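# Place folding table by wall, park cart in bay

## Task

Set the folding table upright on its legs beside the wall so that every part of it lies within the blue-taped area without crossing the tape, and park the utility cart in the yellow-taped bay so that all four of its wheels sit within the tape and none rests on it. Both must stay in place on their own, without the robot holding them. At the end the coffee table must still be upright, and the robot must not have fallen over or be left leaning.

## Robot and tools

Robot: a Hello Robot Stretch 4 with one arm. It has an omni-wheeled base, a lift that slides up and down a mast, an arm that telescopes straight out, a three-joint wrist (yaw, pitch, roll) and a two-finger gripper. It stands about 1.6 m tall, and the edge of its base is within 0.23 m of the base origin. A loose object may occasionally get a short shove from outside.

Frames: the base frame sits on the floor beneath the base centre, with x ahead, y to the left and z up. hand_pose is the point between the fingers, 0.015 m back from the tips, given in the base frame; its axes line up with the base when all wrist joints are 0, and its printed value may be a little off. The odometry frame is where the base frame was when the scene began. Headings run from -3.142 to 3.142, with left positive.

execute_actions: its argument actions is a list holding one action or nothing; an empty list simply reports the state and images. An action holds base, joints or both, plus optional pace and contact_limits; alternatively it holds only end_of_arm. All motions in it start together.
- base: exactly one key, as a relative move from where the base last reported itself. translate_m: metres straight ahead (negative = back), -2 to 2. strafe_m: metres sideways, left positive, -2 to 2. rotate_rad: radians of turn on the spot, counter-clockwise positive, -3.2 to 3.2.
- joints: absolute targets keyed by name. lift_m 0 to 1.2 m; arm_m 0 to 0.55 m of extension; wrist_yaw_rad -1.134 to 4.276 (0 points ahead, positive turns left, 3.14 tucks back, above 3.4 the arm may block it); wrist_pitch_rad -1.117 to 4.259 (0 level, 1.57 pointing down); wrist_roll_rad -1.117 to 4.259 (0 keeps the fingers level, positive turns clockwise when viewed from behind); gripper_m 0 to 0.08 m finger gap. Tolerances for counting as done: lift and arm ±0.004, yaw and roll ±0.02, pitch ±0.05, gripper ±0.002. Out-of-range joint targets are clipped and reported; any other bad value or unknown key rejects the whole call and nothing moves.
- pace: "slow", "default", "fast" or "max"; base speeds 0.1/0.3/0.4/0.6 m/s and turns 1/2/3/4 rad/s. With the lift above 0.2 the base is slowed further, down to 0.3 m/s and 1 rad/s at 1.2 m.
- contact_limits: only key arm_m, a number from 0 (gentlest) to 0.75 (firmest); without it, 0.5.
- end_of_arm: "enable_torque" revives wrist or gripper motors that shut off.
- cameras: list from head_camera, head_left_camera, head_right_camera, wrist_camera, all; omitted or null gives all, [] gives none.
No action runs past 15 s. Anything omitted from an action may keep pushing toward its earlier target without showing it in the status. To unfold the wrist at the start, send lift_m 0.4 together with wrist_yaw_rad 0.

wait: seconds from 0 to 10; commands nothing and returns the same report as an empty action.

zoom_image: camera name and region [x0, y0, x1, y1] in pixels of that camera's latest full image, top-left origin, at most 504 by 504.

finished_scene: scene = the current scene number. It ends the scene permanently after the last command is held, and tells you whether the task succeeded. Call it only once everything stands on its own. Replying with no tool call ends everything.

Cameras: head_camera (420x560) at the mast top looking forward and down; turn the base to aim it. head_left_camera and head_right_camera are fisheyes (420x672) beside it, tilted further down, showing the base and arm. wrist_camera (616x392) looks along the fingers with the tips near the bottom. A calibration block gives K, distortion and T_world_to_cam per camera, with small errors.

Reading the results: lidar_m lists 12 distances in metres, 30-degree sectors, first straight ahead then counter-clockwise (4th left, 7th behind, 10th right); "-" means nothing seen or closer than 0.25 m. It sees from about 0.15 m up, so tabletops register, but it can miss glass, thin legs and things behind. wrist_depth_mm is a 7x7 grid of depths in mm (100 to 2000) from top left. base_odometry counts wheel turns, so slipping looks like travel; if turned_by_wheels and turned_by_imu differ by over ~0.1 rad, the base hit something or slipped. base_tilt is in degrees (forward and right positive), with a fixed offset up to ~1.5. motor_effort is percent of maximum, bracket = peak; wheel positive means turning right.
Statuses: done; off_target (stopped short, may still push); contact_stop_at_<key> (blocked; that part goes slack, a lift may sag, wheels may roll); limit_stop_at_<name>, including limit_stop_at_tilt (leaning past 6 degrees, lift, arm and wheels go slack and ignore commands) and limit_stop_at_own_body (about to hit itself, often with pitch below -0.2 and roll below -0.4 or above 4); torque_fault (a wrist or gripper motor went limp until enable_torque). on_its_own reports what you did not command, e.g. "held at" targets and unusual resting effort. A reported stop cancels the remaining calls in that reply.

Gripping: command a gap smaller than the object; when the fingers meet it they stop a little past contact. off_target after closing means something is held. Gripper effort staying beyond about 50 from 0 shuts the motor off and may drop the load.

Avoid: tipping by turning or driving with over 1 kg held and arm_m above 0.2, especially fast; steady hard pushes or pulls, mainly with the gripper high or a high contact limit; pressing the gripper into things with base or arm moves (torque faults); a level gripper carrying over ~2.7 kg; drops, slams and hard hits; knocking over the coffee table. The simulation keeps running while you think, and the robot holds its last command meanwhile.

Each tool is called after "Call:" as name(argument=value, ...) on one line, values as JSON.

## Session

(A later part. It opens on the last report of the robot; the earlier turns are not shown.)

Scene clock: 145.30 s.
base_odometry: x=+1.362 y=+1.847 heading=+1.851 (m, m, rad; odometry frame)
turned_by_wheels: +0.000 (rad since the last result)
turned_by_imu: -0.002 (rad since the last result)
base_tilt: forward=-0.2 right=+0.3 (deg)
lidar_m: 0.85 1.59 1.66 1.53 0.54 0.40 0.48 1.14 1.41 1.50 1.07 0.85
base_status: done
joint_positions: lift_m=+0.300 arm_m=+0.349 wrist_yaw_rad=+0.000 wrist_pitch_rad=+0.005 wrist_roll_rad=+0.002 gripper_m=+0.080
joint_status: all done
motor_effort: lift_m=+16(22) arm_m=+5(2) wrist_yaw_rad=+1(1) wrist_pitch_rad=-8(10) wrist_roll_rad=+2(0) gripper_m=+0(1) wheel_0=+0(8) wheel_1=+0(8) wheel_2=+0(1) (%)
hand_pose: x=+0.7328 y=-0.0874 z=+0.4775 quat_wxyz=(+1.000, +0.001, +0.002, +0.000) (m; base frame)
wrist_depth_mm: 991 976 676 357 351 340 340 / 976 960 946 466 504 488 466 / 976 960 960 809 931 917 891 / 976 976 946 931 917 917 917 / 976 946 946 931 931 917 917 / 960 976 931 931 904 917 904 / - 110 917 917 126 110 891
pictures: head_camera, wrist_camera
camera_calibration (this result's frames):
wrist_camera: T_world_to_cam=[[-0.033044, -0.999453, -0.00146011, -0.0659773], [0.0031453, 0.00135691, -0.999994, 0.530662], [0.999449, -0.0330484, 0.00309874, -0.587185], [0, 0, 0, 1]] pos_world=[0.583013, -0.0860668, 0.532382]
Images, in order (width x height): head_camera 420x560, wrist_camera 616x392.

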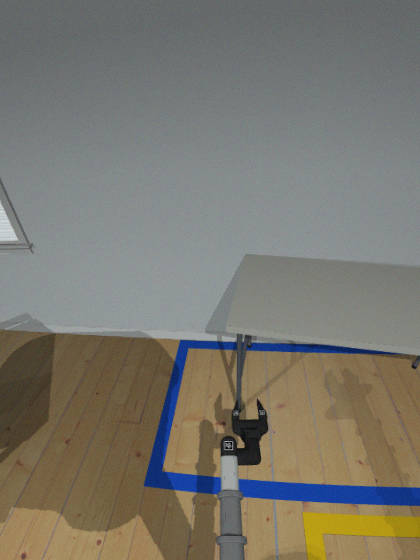

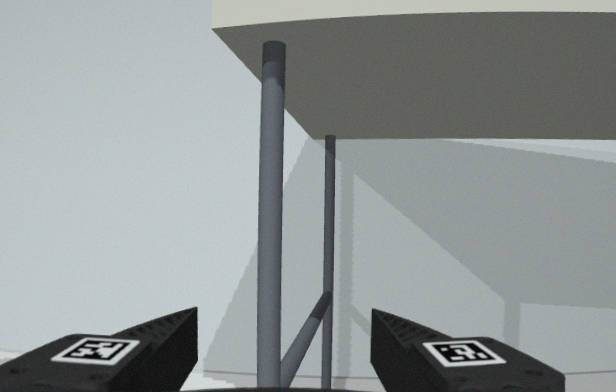

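Call:
execute_actions(actions=[{"base":{"strafe_m":0.015},"joints":{"arm_m":0.55}}], cameras=[])

Call:
execute_actions(actions=[{"base":{"translate_m":0.03},"joints":{"gripper_m":0.0}}], cameras=["wrist_camera"])

Call:
execute_actions(actions=[{"joints":{"arm_m":0.4},"pace":"slow"}], cameras=["wrist_camera"])

Call:
execute_actions(actions=[{"joints":{"gripper_m":0.08}}], cameras=[])

Call:
execute_actions(actions=[{"joints":{"arm_m":0}}], cameras=["wrist_camera","head_camera"])

Call:
execute_actions(actions=[{"base":{"rotate_rad":1.5}}])

Scene clock: 157.13 s.
base_odometry: x=+1.348 y=+1.843 heading=+1.851 (m, m, rad; odometry frame)
turned_by_wheels: +0.000 (rad since the last result)
turned_by_imu: -0.002 (rad since the last result)
base_tilt: forward=-0.2 right=+0.3 (deg)
lidar_m: 0.88 1.59 1.69 1.49 0.54 0.40 0.43 1.14 1.39 1.51 1.05 0.87
base_status: done
joint_positions: lift_m=+0.300 arm_m=+0.549 wrist_yaw_rad=+0.000 wrist_pitch_rad=+0.005 wrist_roll_rad=+0.002 gripper_m=+0.080
joint_status: all done
motor_effort: lift_m=+16(16) arm_m=+4(5) wrist_yaw_rad=+1(0) wrist_pitch_rad=-9(9) wrist_roll_rad=-1(1) gripper_m=+2(1) wheel_0=-1(8) wheel_1=+0(7) wheel_2=+0(0) (%)
hand_pose: x=+0.9328 y=-0.0874 z=+0.4775 quat_wxyz=(+1.000, +0.001, +0.002, +0.000) (m; base frame)
wrist_depth_mm: 778 768 750 324 349 342 342 / 778 759 759 430 496 484 469 / 768 759 741 676 741 732 723 / 778 759 750 668 741 723 715 / 759 759 741 668 732 723 723 / 759 759 750 661 723 707 715 / - 110 750 469 126 110 707
pictures: none
No camera images: the call's "cameras" was empty. Leave "cameras" out to get every camera's image.

Scene clock: 158.37 s.
base_odometry: x=+1.339 y=+1.872 heading=+1.852 (m, m, rad; odometry frame)
turned_by_wheels: +0.001 (rad since the last result)
turned_by_imu: +0.001 (rad since the last result)
base_tilt: forward=-0.1 right=+0.2 (deg)
lidar_m: 0.84 1.57 1.68 1.46 0.57 0.42 0.44 1.17 1.46 1.50 1.05 0.85
base_status: done
joint_positions: lift_m=+0.300 arm_m=+0.549 wrist_yaw_rad=+0.004 wrist_pitch_rad=+0.004 wrist_roll_rad=+0.003 gripper_m=+0.022
joint_status: gripper_m off_target (ended at +0.022, target +0.000)
on_its_own: gripper_m is held at +0.016, not at your +0.000, by its contact guard: the fingers met something
motor_effort: lift_m=+16(16) arm_m=+5(5) wrist_yaw_rad=-11(10) wrist_pitch_rad=-8(8) wrist_roll_rad=-1(3) gripper_m=-47(62) wheel_0=+9(9) wheel_1=+6(4) wheel_2=+3(7) (%)
hand_pose: x=+0.9331 y=-0.0866 z=+0.4776 quat_wxyz=(+1.000, +0.001, +0.002, +0.002) (m; base frame)
wrist_depth_mm: 768 741 741 145 353 343 343 / 750 732 741 144 504 484 469 / 759 732 715 143 699 699 691 / 750 732 723 143 691 699 676 / 750 741 723 143 699 699 683 / 732 723 707 139 699 683 668 / 723 732 113 138 110 683 676
pictures: wrist_camera
camera_calibration (this result's frames):
wrist_camera: T_world_to_cam=[[-0.0293923, -0.999566, -0.00193161, -0.0617718], [0.00334186, 0.00183417, -0.999993, 0.529931], [0.999562, -0.0293986, 0.0032865, -0.787263], [0, 0, 0, 1]] pos_world=[0.783332, -0.0858614, 0.532395]
Images, in order (width x height): wrist_camera 616x392.

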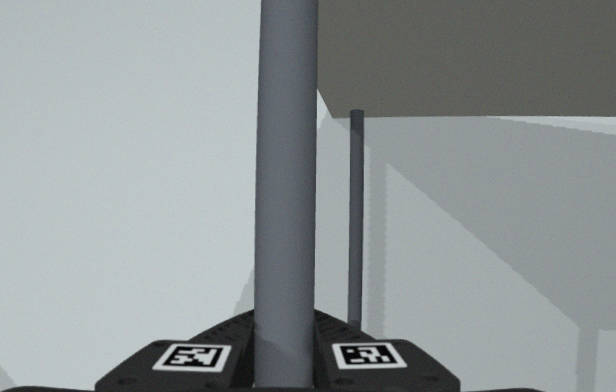

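Scene clock: 161.13 s.
base_odometry: x=+1.339 y=+1.872 heading=+1.851 (m, m, rad; odometry frame)
turned_by_wheels: -0.002 (rad since the last result)
turned_by_imu: -0.003 (rad since the last result)
base_tilt: forward=-0.2 right=+0.3 (deg)
lidar_m: 0.70 1.56 1.66 1.49 0.56 0.43 0.43 1.17 1.46 1.52 0.94 0.74
base_status: not commanded
joint_positions: lift_m=+0.300 arm_m=+0.402 wrist_yaw_rad=+0.003 wrist_pitch_rad=+0.006 wrist_roll_rad=+0.003 gripper_m=+0.022
joint_status: all done
on_its_own: gripper_m is held at +0.016, not at your +0.000, by its contact guard: the fingers met something
motor_effort: lift_m=+16(16) arm_m=-9(9) wrist_yaw_rad=-10(22) wrist_pitch_rad=-13(12) wrist_roll_rad=+2(1) gripper_m=-46(46) wheel_0=-3(9) wheel_1=-2(6) wheel_2=+3(7) (%)
hand_pose: x=+0.7854 y=-0.0867 z=+0.4773 quat_wxyz=(+1.000, +0.001, +0.003, +0.002) (m; base frame)
wrist_depth_mm: 904 891 891 145 353 343 343 / 891 891 854 145 508 488 469 / 904 891 878 144 866 842 820 / 904 878 866 144 854 831 831 / 866 866 842 144 842 831 820 / 891 866 854 140 831 820 820 / 866 878 111 139 110 820 831
pictures: wrist_camera
camera_calibration (this result's frames):
wrist_camera: T_world_to_cam=[[-0.0297869, -0.999555, -0.00186608, -0.0659164], [0.00190592, 0.00181011, -0.999997, 0.53124], [0.999554, -0.0297903, 0.00185116, -0.639011], [0, 0, 0, 1]] pos_world=[0.63575, -0.085885, 0.532298]
Images, in order (width x height): wrist_camera 616x392.

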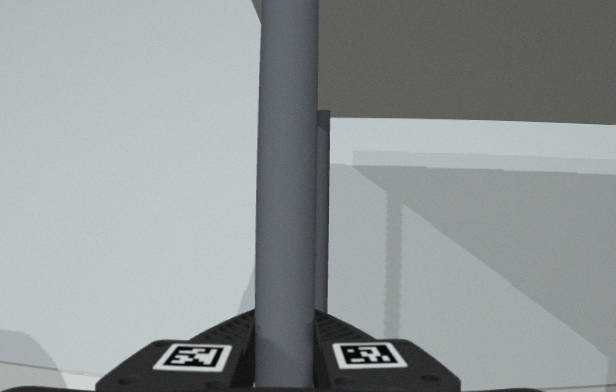

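Scene clock: 162.37 s.
base_odometry: x=+1.339 y=+1.872 heading=+1.851 (m, m, rad; odometry frame)
turned_by_wheels: +0.000 (rad since the last result)
turned_by_imu: +0.000 (rad since the last result)
base_tilt: forward=-0.1 right=+0.2 (deg)
lidar_m: 0.72 1.57 1.68 1.47 0.55 0.43 0.44 1.14 1.44 1.53 0.93 0.73
base_status: not commanded
joint_positions: lift_m=+0.300 arm_m=+0.401 wrist_yaw_rad=+0.001 wrist_pitch_rad=+0.005 wrist_roll_rad=+0.003 gripper_m=+0.080
joint_status: all done
motor_effort: lift_m=+16(16) arm_m=-5(9) wrist_yaw_rad=-1(9) wrist_pitch_rad=-10(12) wrist_roll_rad=+1(2) gripper_m=+2(48) wheel_0=-1(3) wheel_1=+0(2) wheel_2=-1(4) (%)
hand_pose: x=+0.7845 y=-0.0873 z=+0.4774 quat_wxyz=(+1.000, +0.001, +0.003, +0.000) (m; base frame)
wrist_depth_mm: 904 904 891 147 351 340 342 / 891 878 866 146 504 484 473 / 891 878 866 146 854 842 831 / 891 891 878 146 842 831 820 / 878 878 854 145 842 842 820 / 878 866 866 145 831 831 820 / - 110 866 145 126 110 820
pictures: none
No camera images: the call's "cameras" was empty. Leave "cameras" out to get every camera's image.

Scene clock: 164.63 s.
base_odometry: x=+1.339 y=+1.872 heading=+1.851 (m, m, rad; odometry frame)
turned_by_wheels: +0.000 (rad since the last result)
turned_by_imu: -0.001 (rad since the last result)
base_tilt: forward=-0.1 right=+0.3 (deg)
lidar_m: 0.68 1.57 1.71 1.51 0.56 0.43 0.44 1.16 1.44 1.52 0.95 0.73
base_status: not commanded
joint_positions: lift_m=+0.300 arm_m=+0.001 wrist_yaw_rad=+0.000 wrist_pitch_rad=+0.005 wrist_roll_rad=+0.003 gripper_m=+0.080
joint_status: all done
motor_effort: lift_m=+16(16) arm_m=-5(3) wrist_yaw_rad=-1(0) wrist_pitch_rad=-9(10) wrist_roll_rad=-2(0) gripper_m=+1(1) wheel_0=-1(1) wheel_1=+0(0) wheel_2=-1(0) (%)
hand_pose: x=+0.3849 y=-0.0874 z=+0.4775 quat_wxyz=(+1.000, +0.001, +0.002, +0.000) (m; base frame)
wrist_depth_mm: 1308 1308 1308 1308 1255 1281 1229 / 1308 1308 1308 512 504 517 504 / 1308 1308 1255 917 891 878 854 / 1308 1281 1281 1255 1255 1205 1229 / 1281 1281 1281 1229 1255 1229 1205 / 1281 1281 1255 1255 1205 1229 1229 / - 110 1182 1118 126 110 1182
pictures: head_camera, wrist_camera
camera_calibration (this result's frames):
wrist_camera: T_world_to_cam=[[-0.0333462, -0.999442, -0.00169434, -0.0773081], [0.00315482, 0.00159001, -0.999994, 0.531768], [0.999439, -0.0333513, 0.00310004, -0.239508], [0, 0, 0, 1]] pos_world=[0.235118, -0.0860985, 0.532376]
Images, in order (width x height): head_camera 420x560, wrist_camera 616x392.

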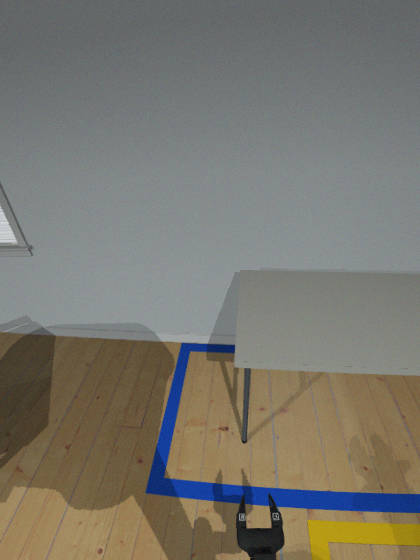

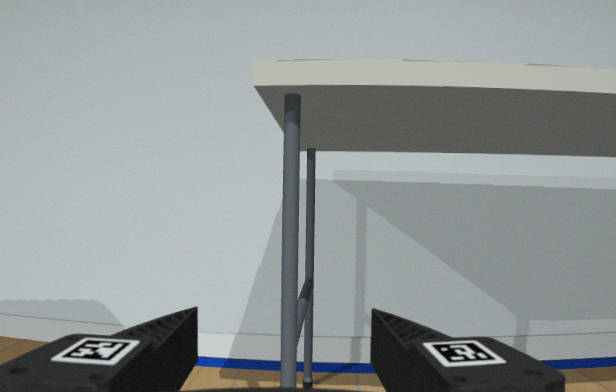

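Scene clock: 166.63 s.
base_odometry: x=+1.339 y=+1.872 heading=-2.932 (m, m, rad; odometry frame)
turned_by_wheels: +1.500 (rad since the last result)
turned_by_imu: +1.488 (rad since the last result)
base_tilt: forward=-0.2 right=+0.2 (deg)
lidar_m: 1.49 0.57 0.44 0.44 1.17 1.34 1.49 1.02 0.73 0.69 1.54 1.77
base_status: done
joint_positions: lift_m=+0.300 arm_m=+0.001 wrist_yaw_rad=+0.000 wrist_pitch_rad=+0.005 wrist_roll_rad=+0.003 gripper_m=+0.080
joint_status: not commanded
motor_effort: lift_m=+17(17) arm_m=-5(5) wrist_yaw_rad=+0(0) wrist_pitch_rad=-9(8) wrist_roll_rad=-1(1) gripper_m=+1(1) wheel_0=+0(6) wheel_1=+2(4) wheel_2=+0(6) (%)
hand_pose: x=+0.3849 y=-0.0874 z=+0.4775 quat_wxyz=(+1.000, +0.001, +0.002, +0.000) (m; base frame)
wrist_depth_mm: - - - - - - 1921 / - - - - - - 1921 / - - - 1397 - - 1863 / - - - 1921 - - 1863 / - - - - - - 1808 / 1756 1921 1661 1397 1756 1863 1756 / - 110 1182 1281 126 110 1281
pictures: head_camera, head_left_camera, head_right_camera, wrist_camera
camera_calibration (this result's frames):
wrist_camera: T_world_to_cam=[[-0.0331514, -0.999449, -0.00169555, -0.0773407], [0.00315465, 0.00159184, -0.999994, 0.531726], [0.999445, -0.0331565, 0.00310014, -0.239524], [0, 0, 0, 1]] pos_world=[0.23515, -0.0860863, 0.532334]
Images, in order (width x height): head_camera 420x560, head_left_camera 420x672, head_right_camera 420x672, wrist_camera 616x392.

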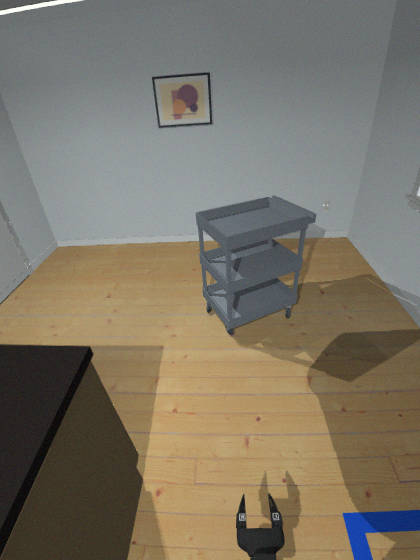

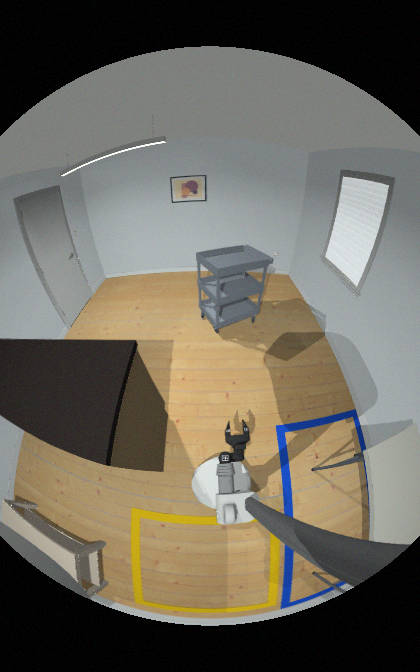

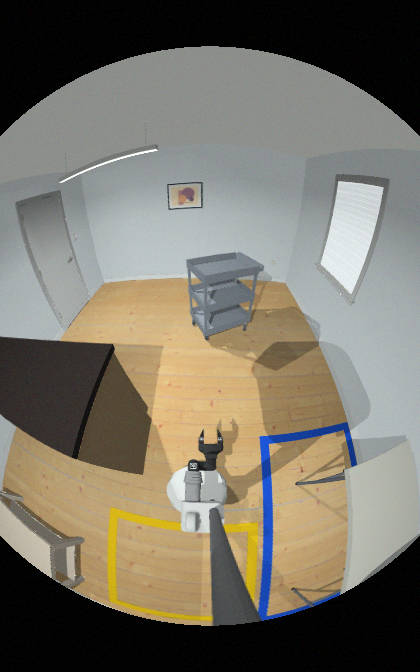

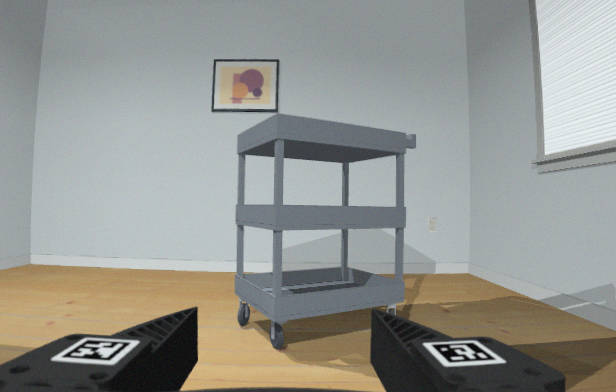

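Call:
execute_actions(actions=[{"base":{"translate_m":1.0},"joints":{"lift_m":0.9,"wrist_pitch_rad":1.57}}], cameras=[])

Call:
execute_actions(actions=[{"base":{"strafe_m":-1.1}}], cameras=[])

Call:
execute_actions(actions=[{"base":{"translate_m":1.0}}], cameras=[])

Call:
execute_actions(actions=[{"base":{"rotate_rad":1.57}}], cameras=["head_left_camera"])

Scene clock: 184.87 s.
base_odometry: x=+0.361 y=+1.664 heading=-2.933 (m, m, rad; odometry frame)
turned_by_wheels: +0.000 (rad since the last result)
turned_by_imu: -0.003 (rad since the last result)
base_tilt: forward=-0.1 right=+0.3 (deg)
lidar_m: 0.47 2.29 2.27 1.20 0.53 0.58 2.53 1.25 1.45 1.46 1.53 0.55
base_status: done
joint_positions: lift_m=+0.900 arm_m=+0.001 wrist_yaw_rad=+0.000 wrist_pitch_rad=+1.570 wrist_roll_rad=+0.003 gripper_m=+0.080
joint_status: all done
motor_effort: lift_m=+23(26) arm_m=-4(5) wrist_yaw_rad=+2(0) wrist_pitch_rad=-1(7) wrist_roll_rad=+1(0) gripper_m=+1(1) wheel_0=+1(3) wheel_1=-1(3) wheel_2=+0(8) (%)
hand_pose: x=+0.1723 y=-0.0874 z=+0.8653 quat_wxyz=(+0.707, +0.001, +0.707, -0.001) (m; base frame)
wrist_depth_mm: 1025 1008 1042 891 891 1060 1060 / 991 991 1042 1025 1025 1060 1060 / 991 991 1025 1008 1042 1060 1060 / 991 976 1008 1025 1008 1025 1042 / 976 991 788 788 1025 1042 1060 / 960 991 788 788 1008 1042 1025 / - 110 768 788 126 110 1042
pictures: none
No camera images: the call's "cameras" was empty. Leave "cameras" out to get every camera's image.

Scene clock: 189.87 s.
base_odometry: x=+0.133 y=+2.741 heading=-2.933 (m, m, rad; odometry frame)
turned_by_wheels: +0.000 (rad since the last result)
turned_by_imu: +0.002 (rad since the last result)
base_tilt: forward=-0.2 right=+0.3 (deg)
lidar_m: 1.80 0.91 0.95 1.51 1.56 1.03 0.97 0.55 0.41 0.36 0.42 0.55
base_status: done
joint_positions: lift_m=+0.900 arm_m=+0.001 wrist_yaw_rad=+0.000 wrist_pitch_rad=+1.570 wrist_roll_rad=+0.003 gripper_m=+0.080
joint_status: not commanded
motor_effort: lift_m=+22(23) arm_m=-5(4) wrist_yaw_rad=+1(3) wrist_pitch_rad=+0(0) wrist_roll_rad=+1(0) gripper_m=+1(1) wheel_0=+1(8) wheel_1=+0(11) wheel_2=-1(1) (%)
hand_pose: x=+0.1723 y=-0.0874 z=+0.8653 quat_wxyz=(+0.707, +0.001, +0.707, -0.001) (m; base frame)
wrist_depth_mm: 976 1025 1042 1025 1042 647 462 / 991 1008 1008 1042 1025 634 462 / 976 1008 1008 1008 1025 634 455 / 976 991 1008 1025 1025 627 449 / 991 991 798 798 1008 615 439 / 960 976 788 788 976 603 442 / - 110 788 788 126 110 -
pictures: none
No camera images: the call's "cameras" was empty. Leave "cameras" out to get every camera's image.

Scene clock: 194.67 s.
base_odometry: x=-0.845 y=+2.533 heading=-2.933 (m, m, rad; odometry frame)
turned_by_wheels: +0.000 (rad since the last result)
turned_by_imu: -0.001 (rad since the last result)
base_tilt: forward=-0.1 right=+0.3 (deg)
lidar_m: 1.13 1.21 0.66 0.48 0.45 2.14 1.60 0.58 0.43 0.36 0.40 0.61
base_status: done
joint_positions: lift_m=+0.900 arm_m=+0.001 wrist_yaw_rad=+0.000 wrist_pitch_rad=+1.570 wrist_roll_rad=+0.003 gripper_m=+0.080
joint_status: not commanded
motor_effort: lift_m=+22(22) arm_m=-4(4) wrist_yaw_rad=+1(0) wrist_pitch_rad=-1(0) wrist_roll_rad=+1(0) gripper_m=+1(1) wheel_0=-1(5) wheel_1=+0(5) wheel_2=+2(8) (%)
hand_pose: x=+0.1723 y=-0.0874 z=+0.8653 quat_wxyz=(+0.707, +0.001, +0.707, -0.001) (m; base frame)
wrist_depth_mm: 1008 1008 1008 1025 1042 691 504 / 1008 1008 1025 1025 1060 699 492 / 976 1008 1008 1042 1025 699 492 / 976 991 1008 1025 1042 691 492 / 991 976 788 809 1025 668 477 / 976 976 768 778 1008 654 477 / - 110 788 798 126 110 -
pictures: none
No camera images: the call's "cameras" was empty. Leave "cameras" out to get every camera's image.

Scene clock: 196.77 s.
base_odometry: x=-0.845 y=+2.533 heading=-1.363 (m, m, rad; odometry frame)
turned_by_wheels: +1.570 (rad since the last result)
turned_by_imu: +1.557 (rad since the last result)
base_tilt: forward=-0.2 right=+0.3 (deg)
lidar_m: 0.48 0.45 2.21 1.48 0.55 0.41 0.37 0.43 0.65 1.14 1.23 0.66
base_status: done
joint_positions: lift_m=+0.900 arm_m=+0.001 wrist_yaw_rad=+0.000 wrist_pitch_rad=+1.570 wrist_roll_rad=+0.003 gripper_m=+0.080
joint_status: not commanded
motor_effort: lift_m=+22(22) arm_m=-5(5) wrist_yaw_rad=+1(1) wrist_pitch_rad=-1(1) wrist_roll_rad=+1(0) gripper_m=+1(0) wheel_0=-2(6) wheel_1=+0(4) wheel_2=+1(7) (%)
hand_pose: x=+0.1723 y=-0.0874 z=+0.8653 quat_wxyz=(+0.707, +0.001, +0.707, -0.001) (m; base frame)
wrist_depth_mm: 1008 854 866 1025 1042 1042 1098 / 976 1008 1025 1025 1042 1060 1060 / 976 1008 1025 1008 1042 1025 1060 / 991 1008 1008 1025 1008 1042 1060 / 960 991 798 809 1025 1008 1042 / 960 991 778 788 1008 1025 1042 / - 110 778 798 126 110 1042
pictures: head_left_camera
Images, in order (width x height): head_left_camera 420x672.

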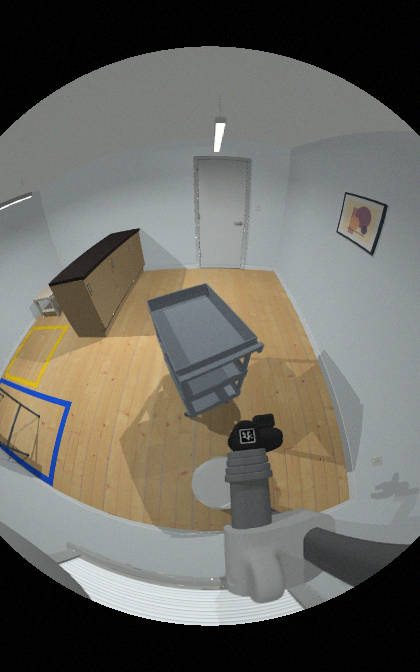

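Call:
execute_actions(actions=[{"base":{"strafe_m":0.62},"joints":{"lift_m":1.05}}], cameras=[])

Call:
execute_actions(actions=[{"base":{"translate_m":0.42}}], cameras=[])

Call:
execute_actions(actions=[{"base":{"strafe_m":-0.5},"pace":"slow"}], cameras=["head_left_camera","head_right_camera"])

Scene clock: 208.87 s.
base_odometry: x=-0.239 y=+2.661 heading=-1.362 (m, m, rad; odometry frame)
turned_by_wheels: +0.000 (rad since the last result)
turned_by_imu: -0.004 (rad since the last result)
base_tilt: forward=-0.2 right=+0.3 (deg)
lidar_m: 0.88 1.68 1.40 1.35 0.57 0.42 0.36 0.41 0.56 1.76 0.72 0.61
base_status: done
joint_positions: lift_m=+1.050 arm_m=+0.001 wrist_yaw_rad=+0.000 wrist_pitch_rad=+1.570 wrist_roll_rad=+0.003 gripper_m=+0.080
joint_status: all done
motor_effort: lift_m=+23(25) arm_m=-4(5) wrist_yaw_rad=+1(0) wrist_pitch_rad=+0(0) wrist_roll_rad=-2(1) gripper_m=+1(0) wheel_0=+1(6) wheel_1=+0(7) wheel_2=+0(1) (%)
hand_pose: x=+0.1723 y=-0.0874 z=+1.0152 quat_wxyz=(+0.707, +0.001, +0.707, -0.001) (m; base frame)
wrist_depth_mm: 1160 1160 1160 1182 1042 683 1118 / 1138 1118 1160 1182 1042 1205 1205 / 1160 1160 1160 1182 1182 1229 1229 / 1118 1138 1160 1182 1182 1205 1182 / 1118 1118 946 946 1182 1205 1205 / 1138 1118 946 960 1160 1182 1160 / - 110 946 1160 126 110 1229
pictures: none
No camera images: the call's "cameras" was empty. Leave "cameras" out to get every camera's image.

Scene clock: 211.77 s.
base_odometry: x=-0.152 y=+2.250 heading=-1.363 (m, m, rad; odometry frame)
turned_by_wheels: +0.000 (rad since the last result)
turned_by_imu: -0.001 (rad since the last result)
base_tilt: forward=-0.2 right=+0.3 (deg)
lidar_m: 0.62 1.28 1.59 1.33 1.13 0.83 0.77 0.84 1.17 0.37 0.37 0.42
base_status: done
joint_positions: lift_m=+1.050 arm_m=+0.001 wrist_yaw_rad=+0.000 wrist_pitch_rad=+1.570 wrist_roll_rad=+0.003 gripper_m=+0.080
joint_status: not commanded
motor_effort: lift_m=+23(23) arm_m=-4(5) wrist_yaw_rad=+1(0) wrist_pitch_rad=+0(1) wrist_roll_rad=+0(0) gripper_m=+1(1) wheel_0=-1(4) wheel_1=+1(4) wheel_2=+0(8) (%)
hand_pose: x=+0.1723 y=-0.0874 z=+1.0153 quat_wxyz=(+0.707, +0.001, +0.707, -0.001) (m; base frame)
wrist_depth_mm: 1160 1160 1182 1182 707 366 392 / 1138 1160 1182 1160 715 368 392 / 1160 1160 1182 1182 715 387 389 / 1118 1160 1138 1138 1025 707 340 / 1118 1138 931 960 1160 707 362 / 1118 1098 931 946 1160 1182 436 / - 110 931 1138 126 110 1182
pictures: none
No camera images: the call's "cameras" was empty. Leave "cameras" out to get every camera's image.

Scene clock: 217.90 s.
base_odometry: x=-0.641 y=+2.147 heading=-1.363 (m, m, rad; odometry frame)
turned_by_wheels: +0.000 (rad since the last result)
turned_by_imu: -0.001 (rad since the last result)
base_tilt: forward=-0.1 right=+0.3 (deg)
lidar_m: 0.25 0.35 1.62 1.81 1.19 0.82 0.79 0.86 1.26 0.27 0.25 0.25
base_status: done
joint_positions: lift_m=+1.050 arm_m=+0.001 wrist_yaw_rad=+0.000 wrist_pitch_rad=+1.570 wrist_roll_rad=+0.003 gripper_m=+0.080
joint_status: not commanded
motor_effort: lift_m=+23(23) arm_m=-5(4) wrist_yaw_rad=+0(1) wrist_pitch_rad=+0(1) wrist_roll_rad=-1(1) gripper_m=+1(1) wheel_0=+3(8) wheel_1=-1(5) wheel_2=-3(4) (%)
hand_pose: x=+0.1723 y=-0.0874 z=+1.0153 quat_wxyz=(+0.707, +0.001, +0.707, -0.001) (m; base frame)
wrist_depth_mm: 366 370 375 377 384 389 392 / 1138 370 370 373 382 384 394 / 1118 1118 375 373 379 384 384 / 1138 1118 1118 373 379 379 353 / 1160 1118 946 373 375 379 1205 / 1118 1138 931 931 373 332 312 / - 110 946 1138 126 110 1205
pictures: head_left_camera, head_right_camera
Images, in order (width x height): head_left_camera 420x672, head_right_camera 420x672.

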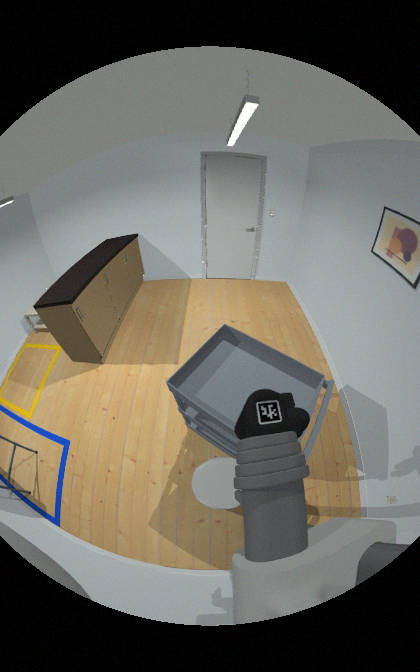

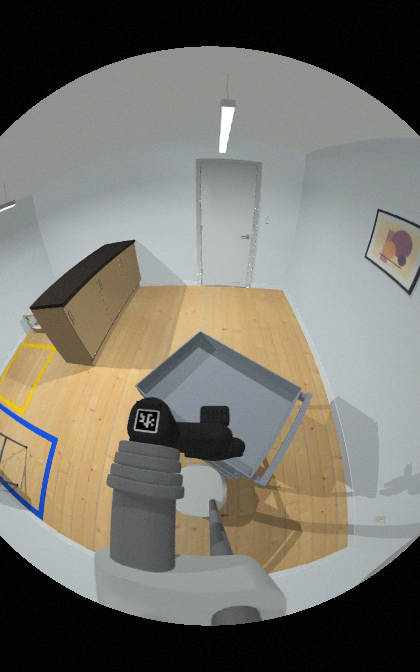

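Works. More, then forward.

Call:
execute_actions(actions=[{"base":{"strafe_m":-0.3},"pace":"slow"}], cameras=[])

Call:
execute_actions(actions=[{"base":{"translate_m":0.12},"pace":"slow"}], cameras=["head_left_camera","head_right_camera"])

Scene clock: 227.03 s.
base_odometry: x=-0.934 y=+2.085 heading=-1.363 (m, m, rad; odometry frame)
turned_by_wheels: +0.000 (rad since the last result)
turned_by_imu: -0.002 (rad since the last result)
base_tilt: forward=-0.2 right=+0.3 (deg)
lidar_m: 0.25 0.25 0.45 2.16 1.11 0.80 0.79 0.91 1.01 0.96 0.25 0.25
base_status: done
joint_positions: lift_m=+1.050 arm_m=+0.001 wrist_yaw_rad=+0.000 wrist_pitch_rad=+1.570 wrist_roll_rad=+0.003 gripper_m=+0.080
joint_status: not commanded
motor_effort: lift_m=+23(23) arm_m=-4(4) wrist_yaw_rad=+1(2) wrist_pitch_rad=-1(1) wrist_roll_rad=+1(0) gripper_m=+1(1) wheel_0=+1(9) wheel_1=+1(3) wheel_2=-2(3) (%)
hand_pose: x=+0.1723 y=-0.0874 z=+1.0153 quat_wxyz=(+0.707, +0.001, +0.707, -0.001) (m; base frame)
wrist_depth_mm: 370 375 377 379 384 389 319 / 364 370 373 377 382 368 1138 / 362 368 373 377 377 334 1205 / 1160 366 366 370 375 317 1182 / 1118 1138 931 370 368 330 1182 / 1118 1118 931 946 1182 1182 1138 / - 110 931 1138 126 110 1138
pictures: none
No camera images: the call's "cameras" was empty. Leave "cameras" out to get every camera's image.

Scene clock: 229.50 s.
base_odometry: x=-0.910 y=+1.968 heading=-1.363 (m, m, rad; odometry frame)
turned_by_wheels: +0.000 (rad since the last result)
turned_by_imu: -0.001 (rad since the last result)
base_tilt: forward=-0.2 right=+0.3 (deg)
lidar_m: 0.25 0.25 0.36 2.17 1.33 0.93 0.89 1.00 1.03 0.96 0.25 0.25
base_status: done
joint_positions: lift_m=+1.050 arm_m=+0.001 wrist_yaw_rad=+0.000 wrist_pitch_rad=+1.570 wrist_roll_rad=+0.003 gripper_m=+0.080
joint_status: not commanded
motor_effort: lift_m=+23(23) arm_m=-5(5) wrist_yaw_rad=+1(1) wrist_pitch_rad=+0(0) wrist_roll_rad=+0(0) gripper_m=+1(0) wheel_0=+2(4) wheel_1=+1(3) wheel_2=-3(10) (%)
hand_pose: x=+0.1723 y=-0.0874 z=+1.0153 quat_wxyz=(+0.707, +0.001, +0.707, -0.001) (m; base frame)
wrist_depth_mm: 366 370 375 377 382 389 347 / 364 368 373 375 382 387 336 / 364 368 368 375 382 379 324 / 362 362 368 375 375 375 319 / 1138 1138 931 960 375 357 314 / 1118 1118 931 946 1205 1205 1160 / - 110 931 1138 126 110 1118
pictures: head_left_camera, head_right_camera
Images, in order (width x height): head_left_camera 420x672, head_right_camera 420x672.

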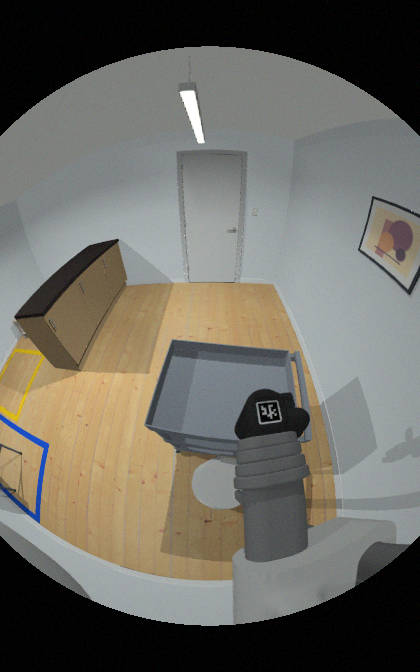

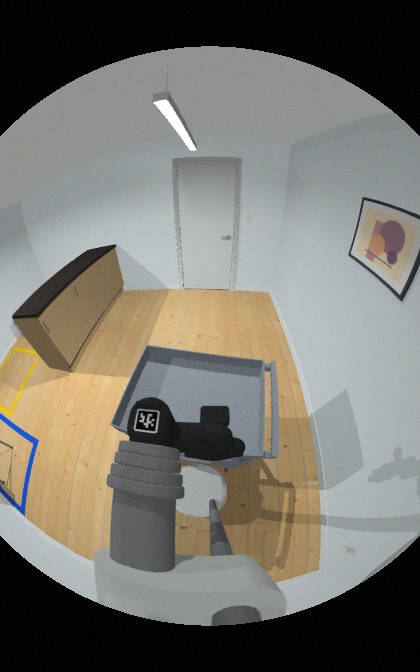

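Call:
execute_actions(actions=[{"base":{"strafe_m":-0.62},"pace":"slow"}], cameras=[])

Call:
execute_actions(actions=[{"base":{"translate_m":0.4}}], cameras=[])

Call:
execute_actions(actions=[{"base":{"rotate_rad":1.52},"joints":{"wrist_roll_rad":1.57}}])

Scene clock: 243.93 s.
base_odometry: x=-1.516 y=+1.840 heading=-1.363 (m, m, rad; odometry frame)
turned_by_wheels: +0.000 (rad since the last result)
turned_by_imu: +0.000 (rad since the last result)
base_tilt: forward=-0.2 right=+0.3 (deg)
lidar_m: 1.76 0.32 0.33 2.79 1.35 1.04 0.96 0.52 0.38 0.36 0.38 0.57
base_status: done
joint_positions: lift_m=+1.050 arm_m=+0.001 wrist_yaw_rad=+0.000 wrist_pitch_rad=+1.570 wrist_roll_rad=+0.003 gripper_m=+0.080
joint_status: not commanded
motor_effort: lift_m=+23(23) arm_m=-4(5) wrist_yaw_rad=+1(1) wrist_pitch_rad=+0(0) wrist_roll_rad=+0(1) gripper_m=+2(0) wheel_0=+0(10) wheel_1=+0(4) wheel_2=-1(5) (%)
hand_pose: x=+0.1723 y=-0.0874 z=+1.0153 quat_wxyz=(+0.707, +0.001, +0.707, -0.001) (m; base frame)
wrist_depth_mm: 683 960 1182 1205 1118 597 430 / 676 1008 1205 1182 1118 597 430 / 676 1025 1138 1160 1098 591 421 / 676 1118 1182 1160 1098 580 413 / 1118 1160 946 931 1060 569 413 / 1078 1118 931 960 946 554 410 / - 110 946 1138 126 110 -
pictures: none
No camera images: the call's "cameras" was empty. Leave "cameras" out to get every camera's image.

Scene clock: 246.73 s.
base_odometry: x=-1.433 y=+1.448 heading=-1.363 (m, m, rad; odometry frame)
turned_by_wheels: +0.000 (rad since the last result)
turned_by_imu: -0.001 (rad since the last result)
base_tilt: forward=-0.2 right=+0.3 (deg)
lidar_m: 1.85 0.31 0.25 0.25 0.25 1.43 1.35 0.53 0.38 0.37 0.40 0.55
base_status: done
joint_positions: lift_m=+1.050 arm_m=+0.001 wrist_yaw_rad=+0.000 wrist_pitch_rad=+1.570 wrist_roll_rad=+0.003 gripper_m=+0.080
joint_status: not commanded
motor_effort: lift_m=+23(23) arm_m=-5(5) wrist_yaw_rad=+1(0) wrist_pitch_rad=+0(1) wrist_roll_rad=-1(0) gripper_m=+1(0) wheel_0=-1(5) wheel_1=+0(5) wheel_2=+1(8) (%)
hand_pose: x=+0.1723 y=-0.0874 z=+1.0153 quat_wxyz=(+0.707, +0.001, +0.707, -0.001) (m; base frame)
wrist_depth_mm: 1138 1160 1182 1205 1229 627 459 / 1138 1138 1160 1182 1160 621 455 / 1138 1138 1182 1182 1160 621 442 / 676 1008 1160 1205 1118 609 439 / 661 1025 931 946 1118 603 427 / 661 991 931 931 976 591 430 / - 110 946 1160 126 110 -
pictures: none
No camera images: the call's "cameras" was empty. Leave "cameras" out to get every camera's image.

Scene clock: 249.07 s.
base_odometry: x=-1.433 y=+1.448 heading=+0.157 (m, m, rad; odometry frame)
turned_by_wheels: +1.520 (rad since the last result)
turned_by_imu: +1.508 (rad since the last result)
base_tilt: forward=-0.2 right=+0.2 (deg)
lidar_m: 0.25 0.25 1.45 1.37 0.53 0.40 0.36 0.39 0.53 1.56 0.33 0.25
base_status: done
joint_positions: lift_m=+1.050 arm_m=+0.001 wrist_yaw_rad=+0.000 wrist_pitch_rad=+1.570 wrist_roll_rad=+1.569 gripper_m=+0.080
joint_status: all done
motor_effort: lift_m=+22(23) arm_m=-5(5) wrist_yaw_rad=+0(0) wrist_pitch_rad=+0(0) wrist_roll_rad=+2(8) gripper_m=+0(1) wheel_0=-1(6) wheel_1=-1(4) wheel_2=-1(5) (%)
hand_pose: x=+0.1723 y=-0.0874 z=+1.0154 quat_wxyz=(+0.501, +0.500, +0.500, -0.499) (m; base frame)
wrist_depth_mm: 1138 1182 1182 1182 1205 1078 741 / 364 345 353 1182 1182 1042 759 / 359 364 647 1182 1205 1060 768 / 357 359 661 1160 1160 1042 759 / 359 359 691 931 946 512 320 / 353 359 917 931 946 1042 759 / - 110 931 1138 126 110 707
pictures: head_camera, head_left_camera, head_right_camera, wrist_camera
camera_calibration (this result's frames):
wrist_camera: T_world_to_cam=[[-0.999473, -0.0023024, 0.0323717, 0.135632], [-0.00255389, 0.999967, -0.00772961, 0.151018], [-0.0323528, -0.00780822, -0.999446, 1.16924], [0, 0, 0, 1]] pos_world=[0.173775, -0.141571, 1.16537]
Images, in order (width x height): head_camera 420x560, head_left_camera 420x672, head_right_camera 420x672, wrist_camera 616x392.

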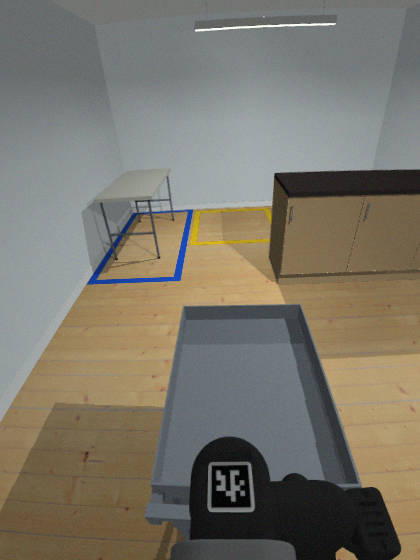

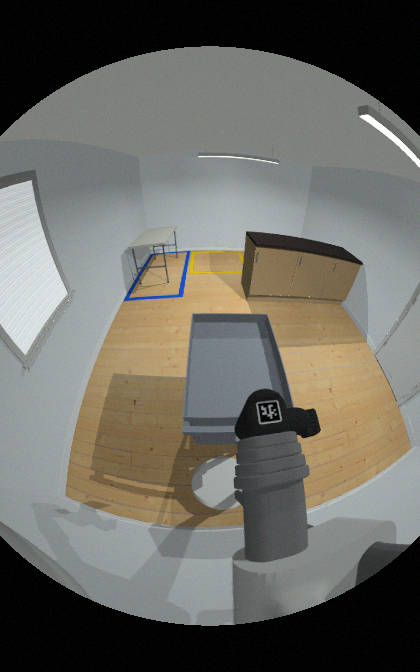

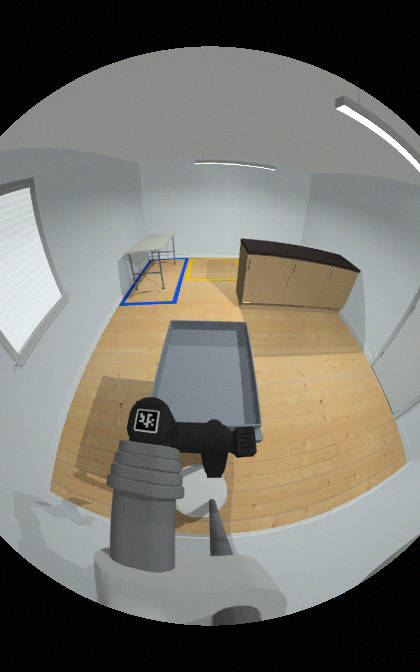

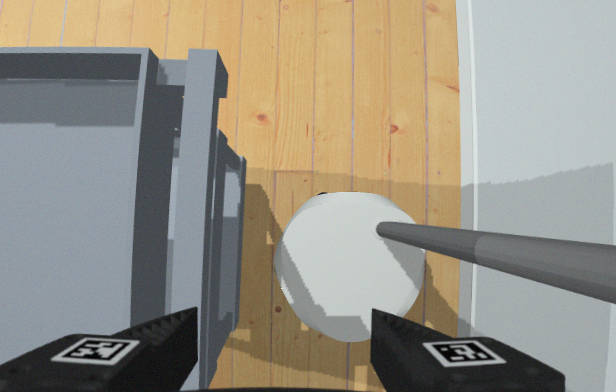

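Call:
execute_actions(actions=[{"base":{"strafe_m":-0.04}}], cameras=[])

Call:
execute_actions(actions=[{"base":{"translate_m":1.0},"pace":"slow"}], cameras=["head_camera","head_right_camera"])

Scene clock: 254.93 s.
base_odometry: x=-1.427 y=+1.409 heading=+0.157 (m, m, rad; odometry frame)
turned_by_wheels: +0.000 (rad since the last result)
turned_by_imu: -0.001 (rad since the last result)
base_tilt: forward=-0.1 right=+0.3 (deg)
lidar_m: 0.25 0.25 1.45 1.40 0.55 0.40 0.35 0.38 0.51 1.56 2.34 0.25
base_status: done
joint_positions: lift_m=+1.050 arm_m=+0.001 wrist_yaw_rad=+0.000 wrist_pitch_rad=+1.570 wrist_roll_rad=+1.569 gripper_m=+0.080
joint_status: not commanded
motor_effort: lift_m=+22(22) arm_m=-4(5) wrist_yaw_rad=+1(1) wrist_pitch_rad=+0(0) wrist_roll_rad=+3(3) gripper_m=+2(1) wheel_0=+0(6) wheel_1=+0(6) wheel_2=-1(1) (%)
hand_pose: x=+0.1723 y=-0.0874 z=+1.0154 quat_wxyz=(+0.501, +0.500, +0.500, -0.499) (m; base frame)
wrist_depth_mm: 1138 1160 1160 1182 1205 1060 750 / 1118 1118 1160 1182 1182 1060 750 / 364 364 647 1160 1182 1078 768 / 362 362 668 1138 1182 1060 759 / 357 357 691 960 946 525 320 / 357 355 976 931 946 1078 768 / - 110 842 1160 126 110 715
pictures: none
No camera images: the call's "cameras" was empty. Leave "cameras" out to get every camera's image.

action 0: "base": translate_m = 1.0 would last too long for one action: at the pace "slow" translate_m can be at most 0.766 in either direction: name a faster pace, or command the rest in another action

Call:
execute_actions(actions=[{"base":{"translate_m":0.76},"pace":"slow"}], cameras=["head_camera","head_right_camera"])

Scene clock: 268.90 s.
base_odometry: x=-0.677 y=+1.527 heading=+0.157 (m, m, rad; odometry frame)
turned_by_wheels: +0.000 (rad since the last result)
turned_by_imu: -0.003 (rad since the last result)
base_tilt: forward=-0.2 right=+0.3 (deg)
lidar_m: 0.25 0.25 1.42 1.36 1.48 1.20 1.12 1.19 1.63 0.32 0.25 0.25
base_status: done
joint_positions: lift_m=+1.050 arm_m=+0.001 wrist_yaw_rad=+0.000 wrist_pitch_rad=+1.570 wrist_roll_rad=+1.569 gripper_m=+0.080
joint_status: not commanded
motor_effort: lift_m=+22(22) arm_m=-5(4) wrist_yaw_rad=-1(1) wrist_pitch_rad=+0(0) wrist_roll_rad=+2(3) gripper_m=+1(0) wheel_0=+2(4) wheel_1=+2(4) wheel_2=-1(8) (%)
hand_pose: x=+0.1723 y=-0.0874 z=+1.0154 quat_wxyz=(+0.501, +0.500, +0.500, -0.499) (m; base frame)
wrist_depth_mm: 366 370 375 364 778 1205 1229 / 364 370 370 373 1182 1182 1205 / 364 364 368 377 1205 1182 1205 / 359 366 370 370 1160 1182 1205 / 355 362 366 668 946 521 322 / 355 359 366 960 946 1182 1205 / - 110 364 1118 125 110 1182
pictures: head_camera, head_right_camera
Images, in order (width x height): head_camera 420x560, head_right_camera 420x672.

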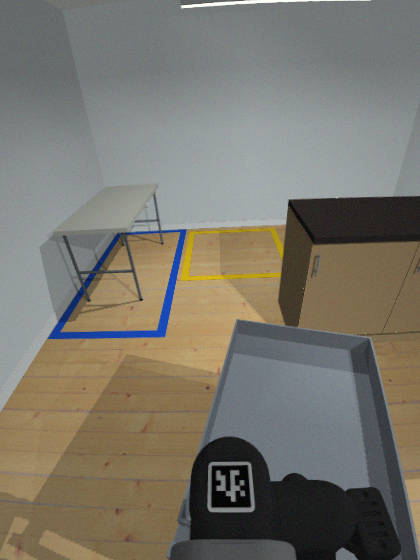

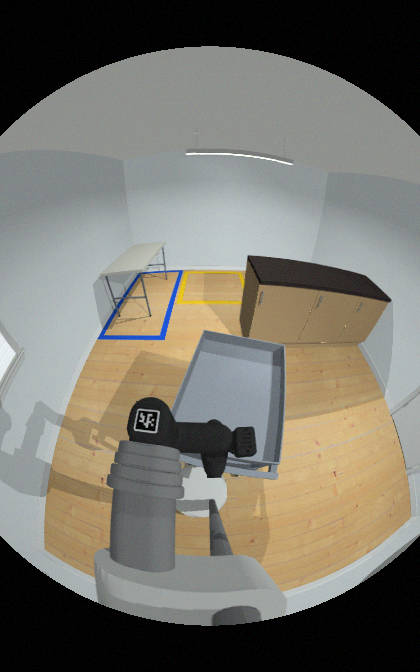

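Call:
execute_actions(actions=[{"base":{"translate_m":-0.1},"joints":{"arm_m":0.11,"lift_m":0.95,"wrist_roll_rad":1.8}}], cameras=["wrist_camera"])

Scene clock: 279.27 s.
base_odometry: x=-0.775 y=+1.512 heading=+0.157 (m, m, rad; odometry frame)
turned_by_wheels: +0.000 (rad since the last result)
turned_by_imu: -0.001 (rad since the last result)
base_tilt: forward=-0.1 right=+0.3 (deg)
lidar_m: 0.25 0.27 1.42 1.38 1.49 1.10 1.04 1.09 1.50 2.24 0.28 0.27
base_status: done
joint_positions: lift_m=+0.950 arm_m=+0.109 wrist_yaw_rad=+0.000 wrist_pitch_rad=+1.570 wrist_roll_rad=+1.799 gripper_m=+0.080
joint_status: all done
motor_effort: lift_m=+16(19) arm_m=+5(5) wrist_yaw_rad=+0(2) wrist_pitch_rad=+0(1) wrist_roll_rad=+2(4) gripper_m=+2(0) wheel_0=-1(4) wheel_1=+1(3) wheel_2=-1(8) (%)
hand_pose: x=+0.2803 y=-0.0874 z=+0.9158 quat_wxyz=(+0.440, +0.554, +0.439, -0.553) (m; base frame)
wrist_depth_mm: 268 271 272 1078 1118 1138 1118 / 267 270 273 530 1078 1118 1138 / 265 268 271 530 1098 1118 1118 / 264 266 268 854 854 866 462 / 262 264 266 917 842 1078 1098 / 260 263 265 585 866 1098 1060 / - 110 265 521 126 110 1078
pictures: wrist_camera
camera_calibration (this result's frames):
wrist_camera: T_world_to_cam=[[-0.973662, 0.225701, 0.0322727, 0.259508], [0.225576, 0.974197, -0.0075065, 0.0841281], [-0.0331342, -0.0000288398, -0.999451, 1.07416], [0, 0, 0, 1]] pos_world=[0.269288, -0.140498, 1.06583]
Images, in order (width x height): wrist_camera 616x392.

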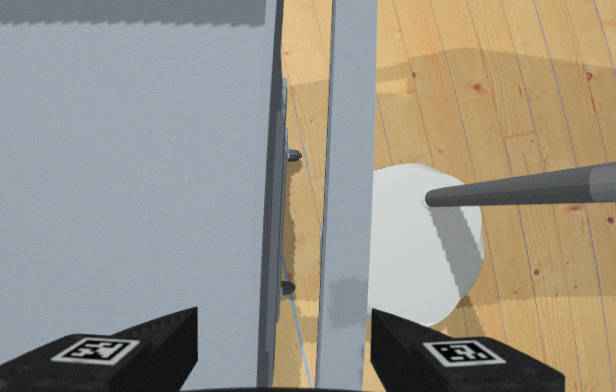

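Call:
execute_actions(actions=[{"joints":{"arm_m":0.092}}], cameras=[])

Call:
execute_actions(actions=[{"joints":{"lift_m":0.865},"pace":"slow"}], cameras=[])

Call:
execute_actions(actions=[{"joints":{"gripper_m":0.04}}], cameras=["wrist_camera"])

Call:
execute_actions(actions=[{"base":{"strafe_m":-0.08},"joints":{"wrist_roll_rad":1.7},"pace":"slow"}], cameras=["head_camera"])

Scene clock: 288.10 s.
base_odometry: x=-0.775 y=+1.512 heading=+0.157 (m, m, rad; odometry frame)
turned_by_wheels: +0.000 (rad since the last result)
turned_by_imu: -0.001 (rad since the last result)
base_tilt: forward=-0.1 right=+0.2 (deg)
lidar_m: 0.25 0.26 1.43 1.37 1.47 1.09 1.01 1.07 1.50 2.23 0.26 0.25
base_status: not commanded
joint_positions: lift_m=+0.950 arm_m=+0.093 wrist_yaw_rad=+0.000 wrist_pitch_rad=+1.570 wrist_roll_rad=+1.799 gripper_m=+0.080
joint_status: all done
motor_effort: lift_m=+16(16) arm_m=-5(5) wrist_yaw_rad=+0(2) wrist_pitch_rad=+0(0) wrist_roll_rad=+2(2) gripper_m=+1(1) wheel_0=+0(1) wheel_1=+1(1) wheel_2=+0(0) (%)
hand_pose: x=+0.2639 y=-0.0874 z=+0.9158 quat_wxyz=(+0.440, +0.554, +0.440, -0.554) (m; base frame)
wrist_depth_mm: 266 272 273 208 1098 1118 1118 / 267 270 272 206 1098 1118 1118 / 265 267 270 205 1078 1138 1118 / 264 266 268 544 854 866 452 / 262 265 266 591 854 1060 1098 / 262 263 265 201 854 1078 1078 / - 110 212 200 126 110 1078
pictures: none
No camera images: the call's "cameras" was empty. Leave "cameras" out to get every camera's image.

Scene clock: 289.70 s.
base_odometry: x=-0.775 y=+1.512 heading=+0.157 (m, m, rad; odometry frame)
turned_by_wheels: +0.000 (rad since the last result)
turned_by_imu: +0.000 (rad since the last result)
base_tilt: forward=-0.2 right=+0.3 (deg)
lidar_m: 0.25 0.26 1.43 1.37 1.49 1.10 1.02 1.07 1.53 2.22 0.27 0.27
base_status: not commanded
joint_positions: lift_m=+0.865 arm_m=+0.093 wrist_yaw_rad=+0.000 wrist_pitch_rad=+1.570 wrist_roll_rad=+1.799 gripper_m=+0.080
joint_status: all done
motor_effort: lift_m=+16(16) arm_m=-5(5) wrist_yaw_rad=+1(1) wrist_pitch_rad=+0(0) wrist_roll_rad=+3(3) gripper_m=+1(0) wheel_0=-1(1) wheel_1=+1(2) wheel_2=+0(0) (%)
hand_pose: x=+0.2639 y=-0.0874 z=+0.8309 quat_wxyz=(+0.440, +0.554, +0.440, -0.554) (m; base frame)
wrist_depth_mm: 183 187 160 991 1008 1025 1042 / 183 186 171 442 1008 1025 1025 / 182 184 151 123 831 1008 1008 / 181 183 155 118 768 778 449 / 180 182 160 118 778 778 1008 / 179 181 165 117 750 991 1008 / - 110 168 116 117 110 991
pictures: none
No camera images: the call's "cameras" was empty. Leave "cameras" out to get every camera's image.

Scene clock: 290.67 s.
base_odometry: x=-0.775 y=+1.512 heading=+0.157 (m, m, rad; odometry frame)
turned_by_wheels: +0.000 (rad since the last result)
turned_by_imu: +0.000 (rad since the last result)
base_tilt: forward=-0.2 right=+0.3 (deg)
lidar_m: 0.25 0.26 1.45 1.37 1.49 1.09 1.00 1.08 1.49 2.22 0.27 0.25
base_status: not commanded
joint_positions: lift_m=+0.865 arm_m=+0.093 wrist_yaw_rad=-0.002 wrist_pitch_rad=+1.568 wrist_roll_rad=+1.802 gripper_m=+0.065
joint_status: gripper_m off_target (ended at +0.065, target +0.040)
on_its_own: gripper_m is held at +0.060, not at your +0.040, by its contact guard: the fingers met something
motor_effort: lift_m=+17(17) arm_m=-5(4) wrist_yaw_rad=+5(4) wrist_pitch_rad=+7(20) wrist_roll_rad=-6(7) gripper_m=-42(54) wheel_0=-2(2) wheel_1=+1(1) wheel_2=+0(2) (%)
hand_pose: x=+0.2642 y=-0.0874 z=+0.8308 quat_wxyz=(+0.439, +0.556, +0.438, -0.554) (m; base frame)
wrist_depth_mm: 185 186 183 976 1008 1025 1025 / 183 186 159 439 991 1025 1025 / 182 184 164 442 809 1025 1025 / 181 183 170 473 778 788 442 / 181 182 177 504 778 788 1008 / 180 181 180 128 768 991 1025 / - 105 149 116 116 1008 1008
pictures: wrist_camera
camera_calibration (this result's frames):
wrist_camera: T_world_to_cam=[[-0.972745, 0.229906, 0.0301757, 0.248519], [0.229799, 0.973213, -0.00701175, 0.0854924], [-0.0309794, 0.000113703, -0.99952, 0.988095], [0, 0, 0, 1]] pos_world=[0.25271, -0.140451, 0.980721]
Images, in order (width x height): wrist_camera 616x392.

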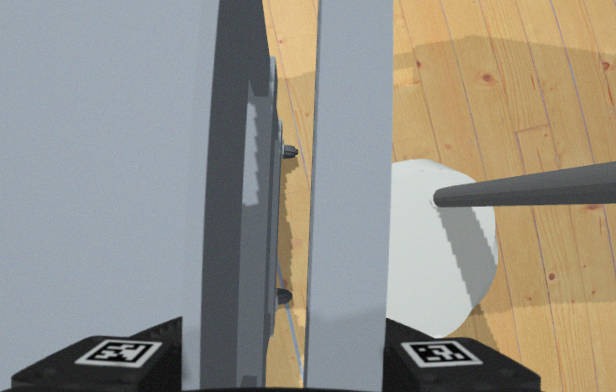

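Scene clock: 292.60 s.
base_odometry: x=-0.763 y=+1.433 heading=+0.157 (m, m, rad; odometry frame)
turned_by_wheels: +0.000 (rad since the last result)
turned_by_imu: +0.000 (rad since the last result)
base_tilt: forward=-0.2 right=+0.3 (deg)
lidar_m: 0.25 0.25 1.53 1.45 1.47 1.09 1.02 1.09 1.52 2.15 0.28 0.26
base_status: done
joint_positions: lift_m=+0.865 arm_m=+0.093 wrist_yaw_rad=+0.004 wrist_pitch_rad=+1.569 wrist_roll_rad=+1.697 gripper_m=+0.065
joint_status: all done
on_its_own: gripper_m is held at +0.060, not at your +0.040, by its contact guard: the fingers met something
motor_effort: lift_m=+17(17) arm_m=-4(5) wrist_yaw_rad=-9(36) wrist_pitch_rad=+4(6) wrist_roll_rad=+9(34) gripper_m=-40(52) wheel_0=+3(7) wheel_1=+0(8) wheel_2=+1(4) (%)
hand_pose: x=+0.2644 y=-0.0874 z=+0.8308 quat_wxyz=(+0.469, +0.530, +0.468, -0.529) (m; base frame)
wrist_depth_mm: 184 186 164 976 1025 1025 1060 / 183 185 171 452 991 1025 1025 / 183 185 176 141 1025 1042 1042 / 182 184 179 132 768 788 1008 / 180 182 150 124 759 768 1025 / 180 181 150 117 768 991 991 / - 105 148 116 115 976 991
pictures: head_camera
Images, in order (width x height): head_camera 420x560.

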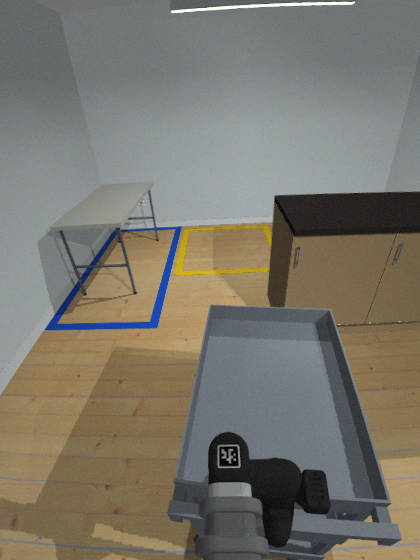

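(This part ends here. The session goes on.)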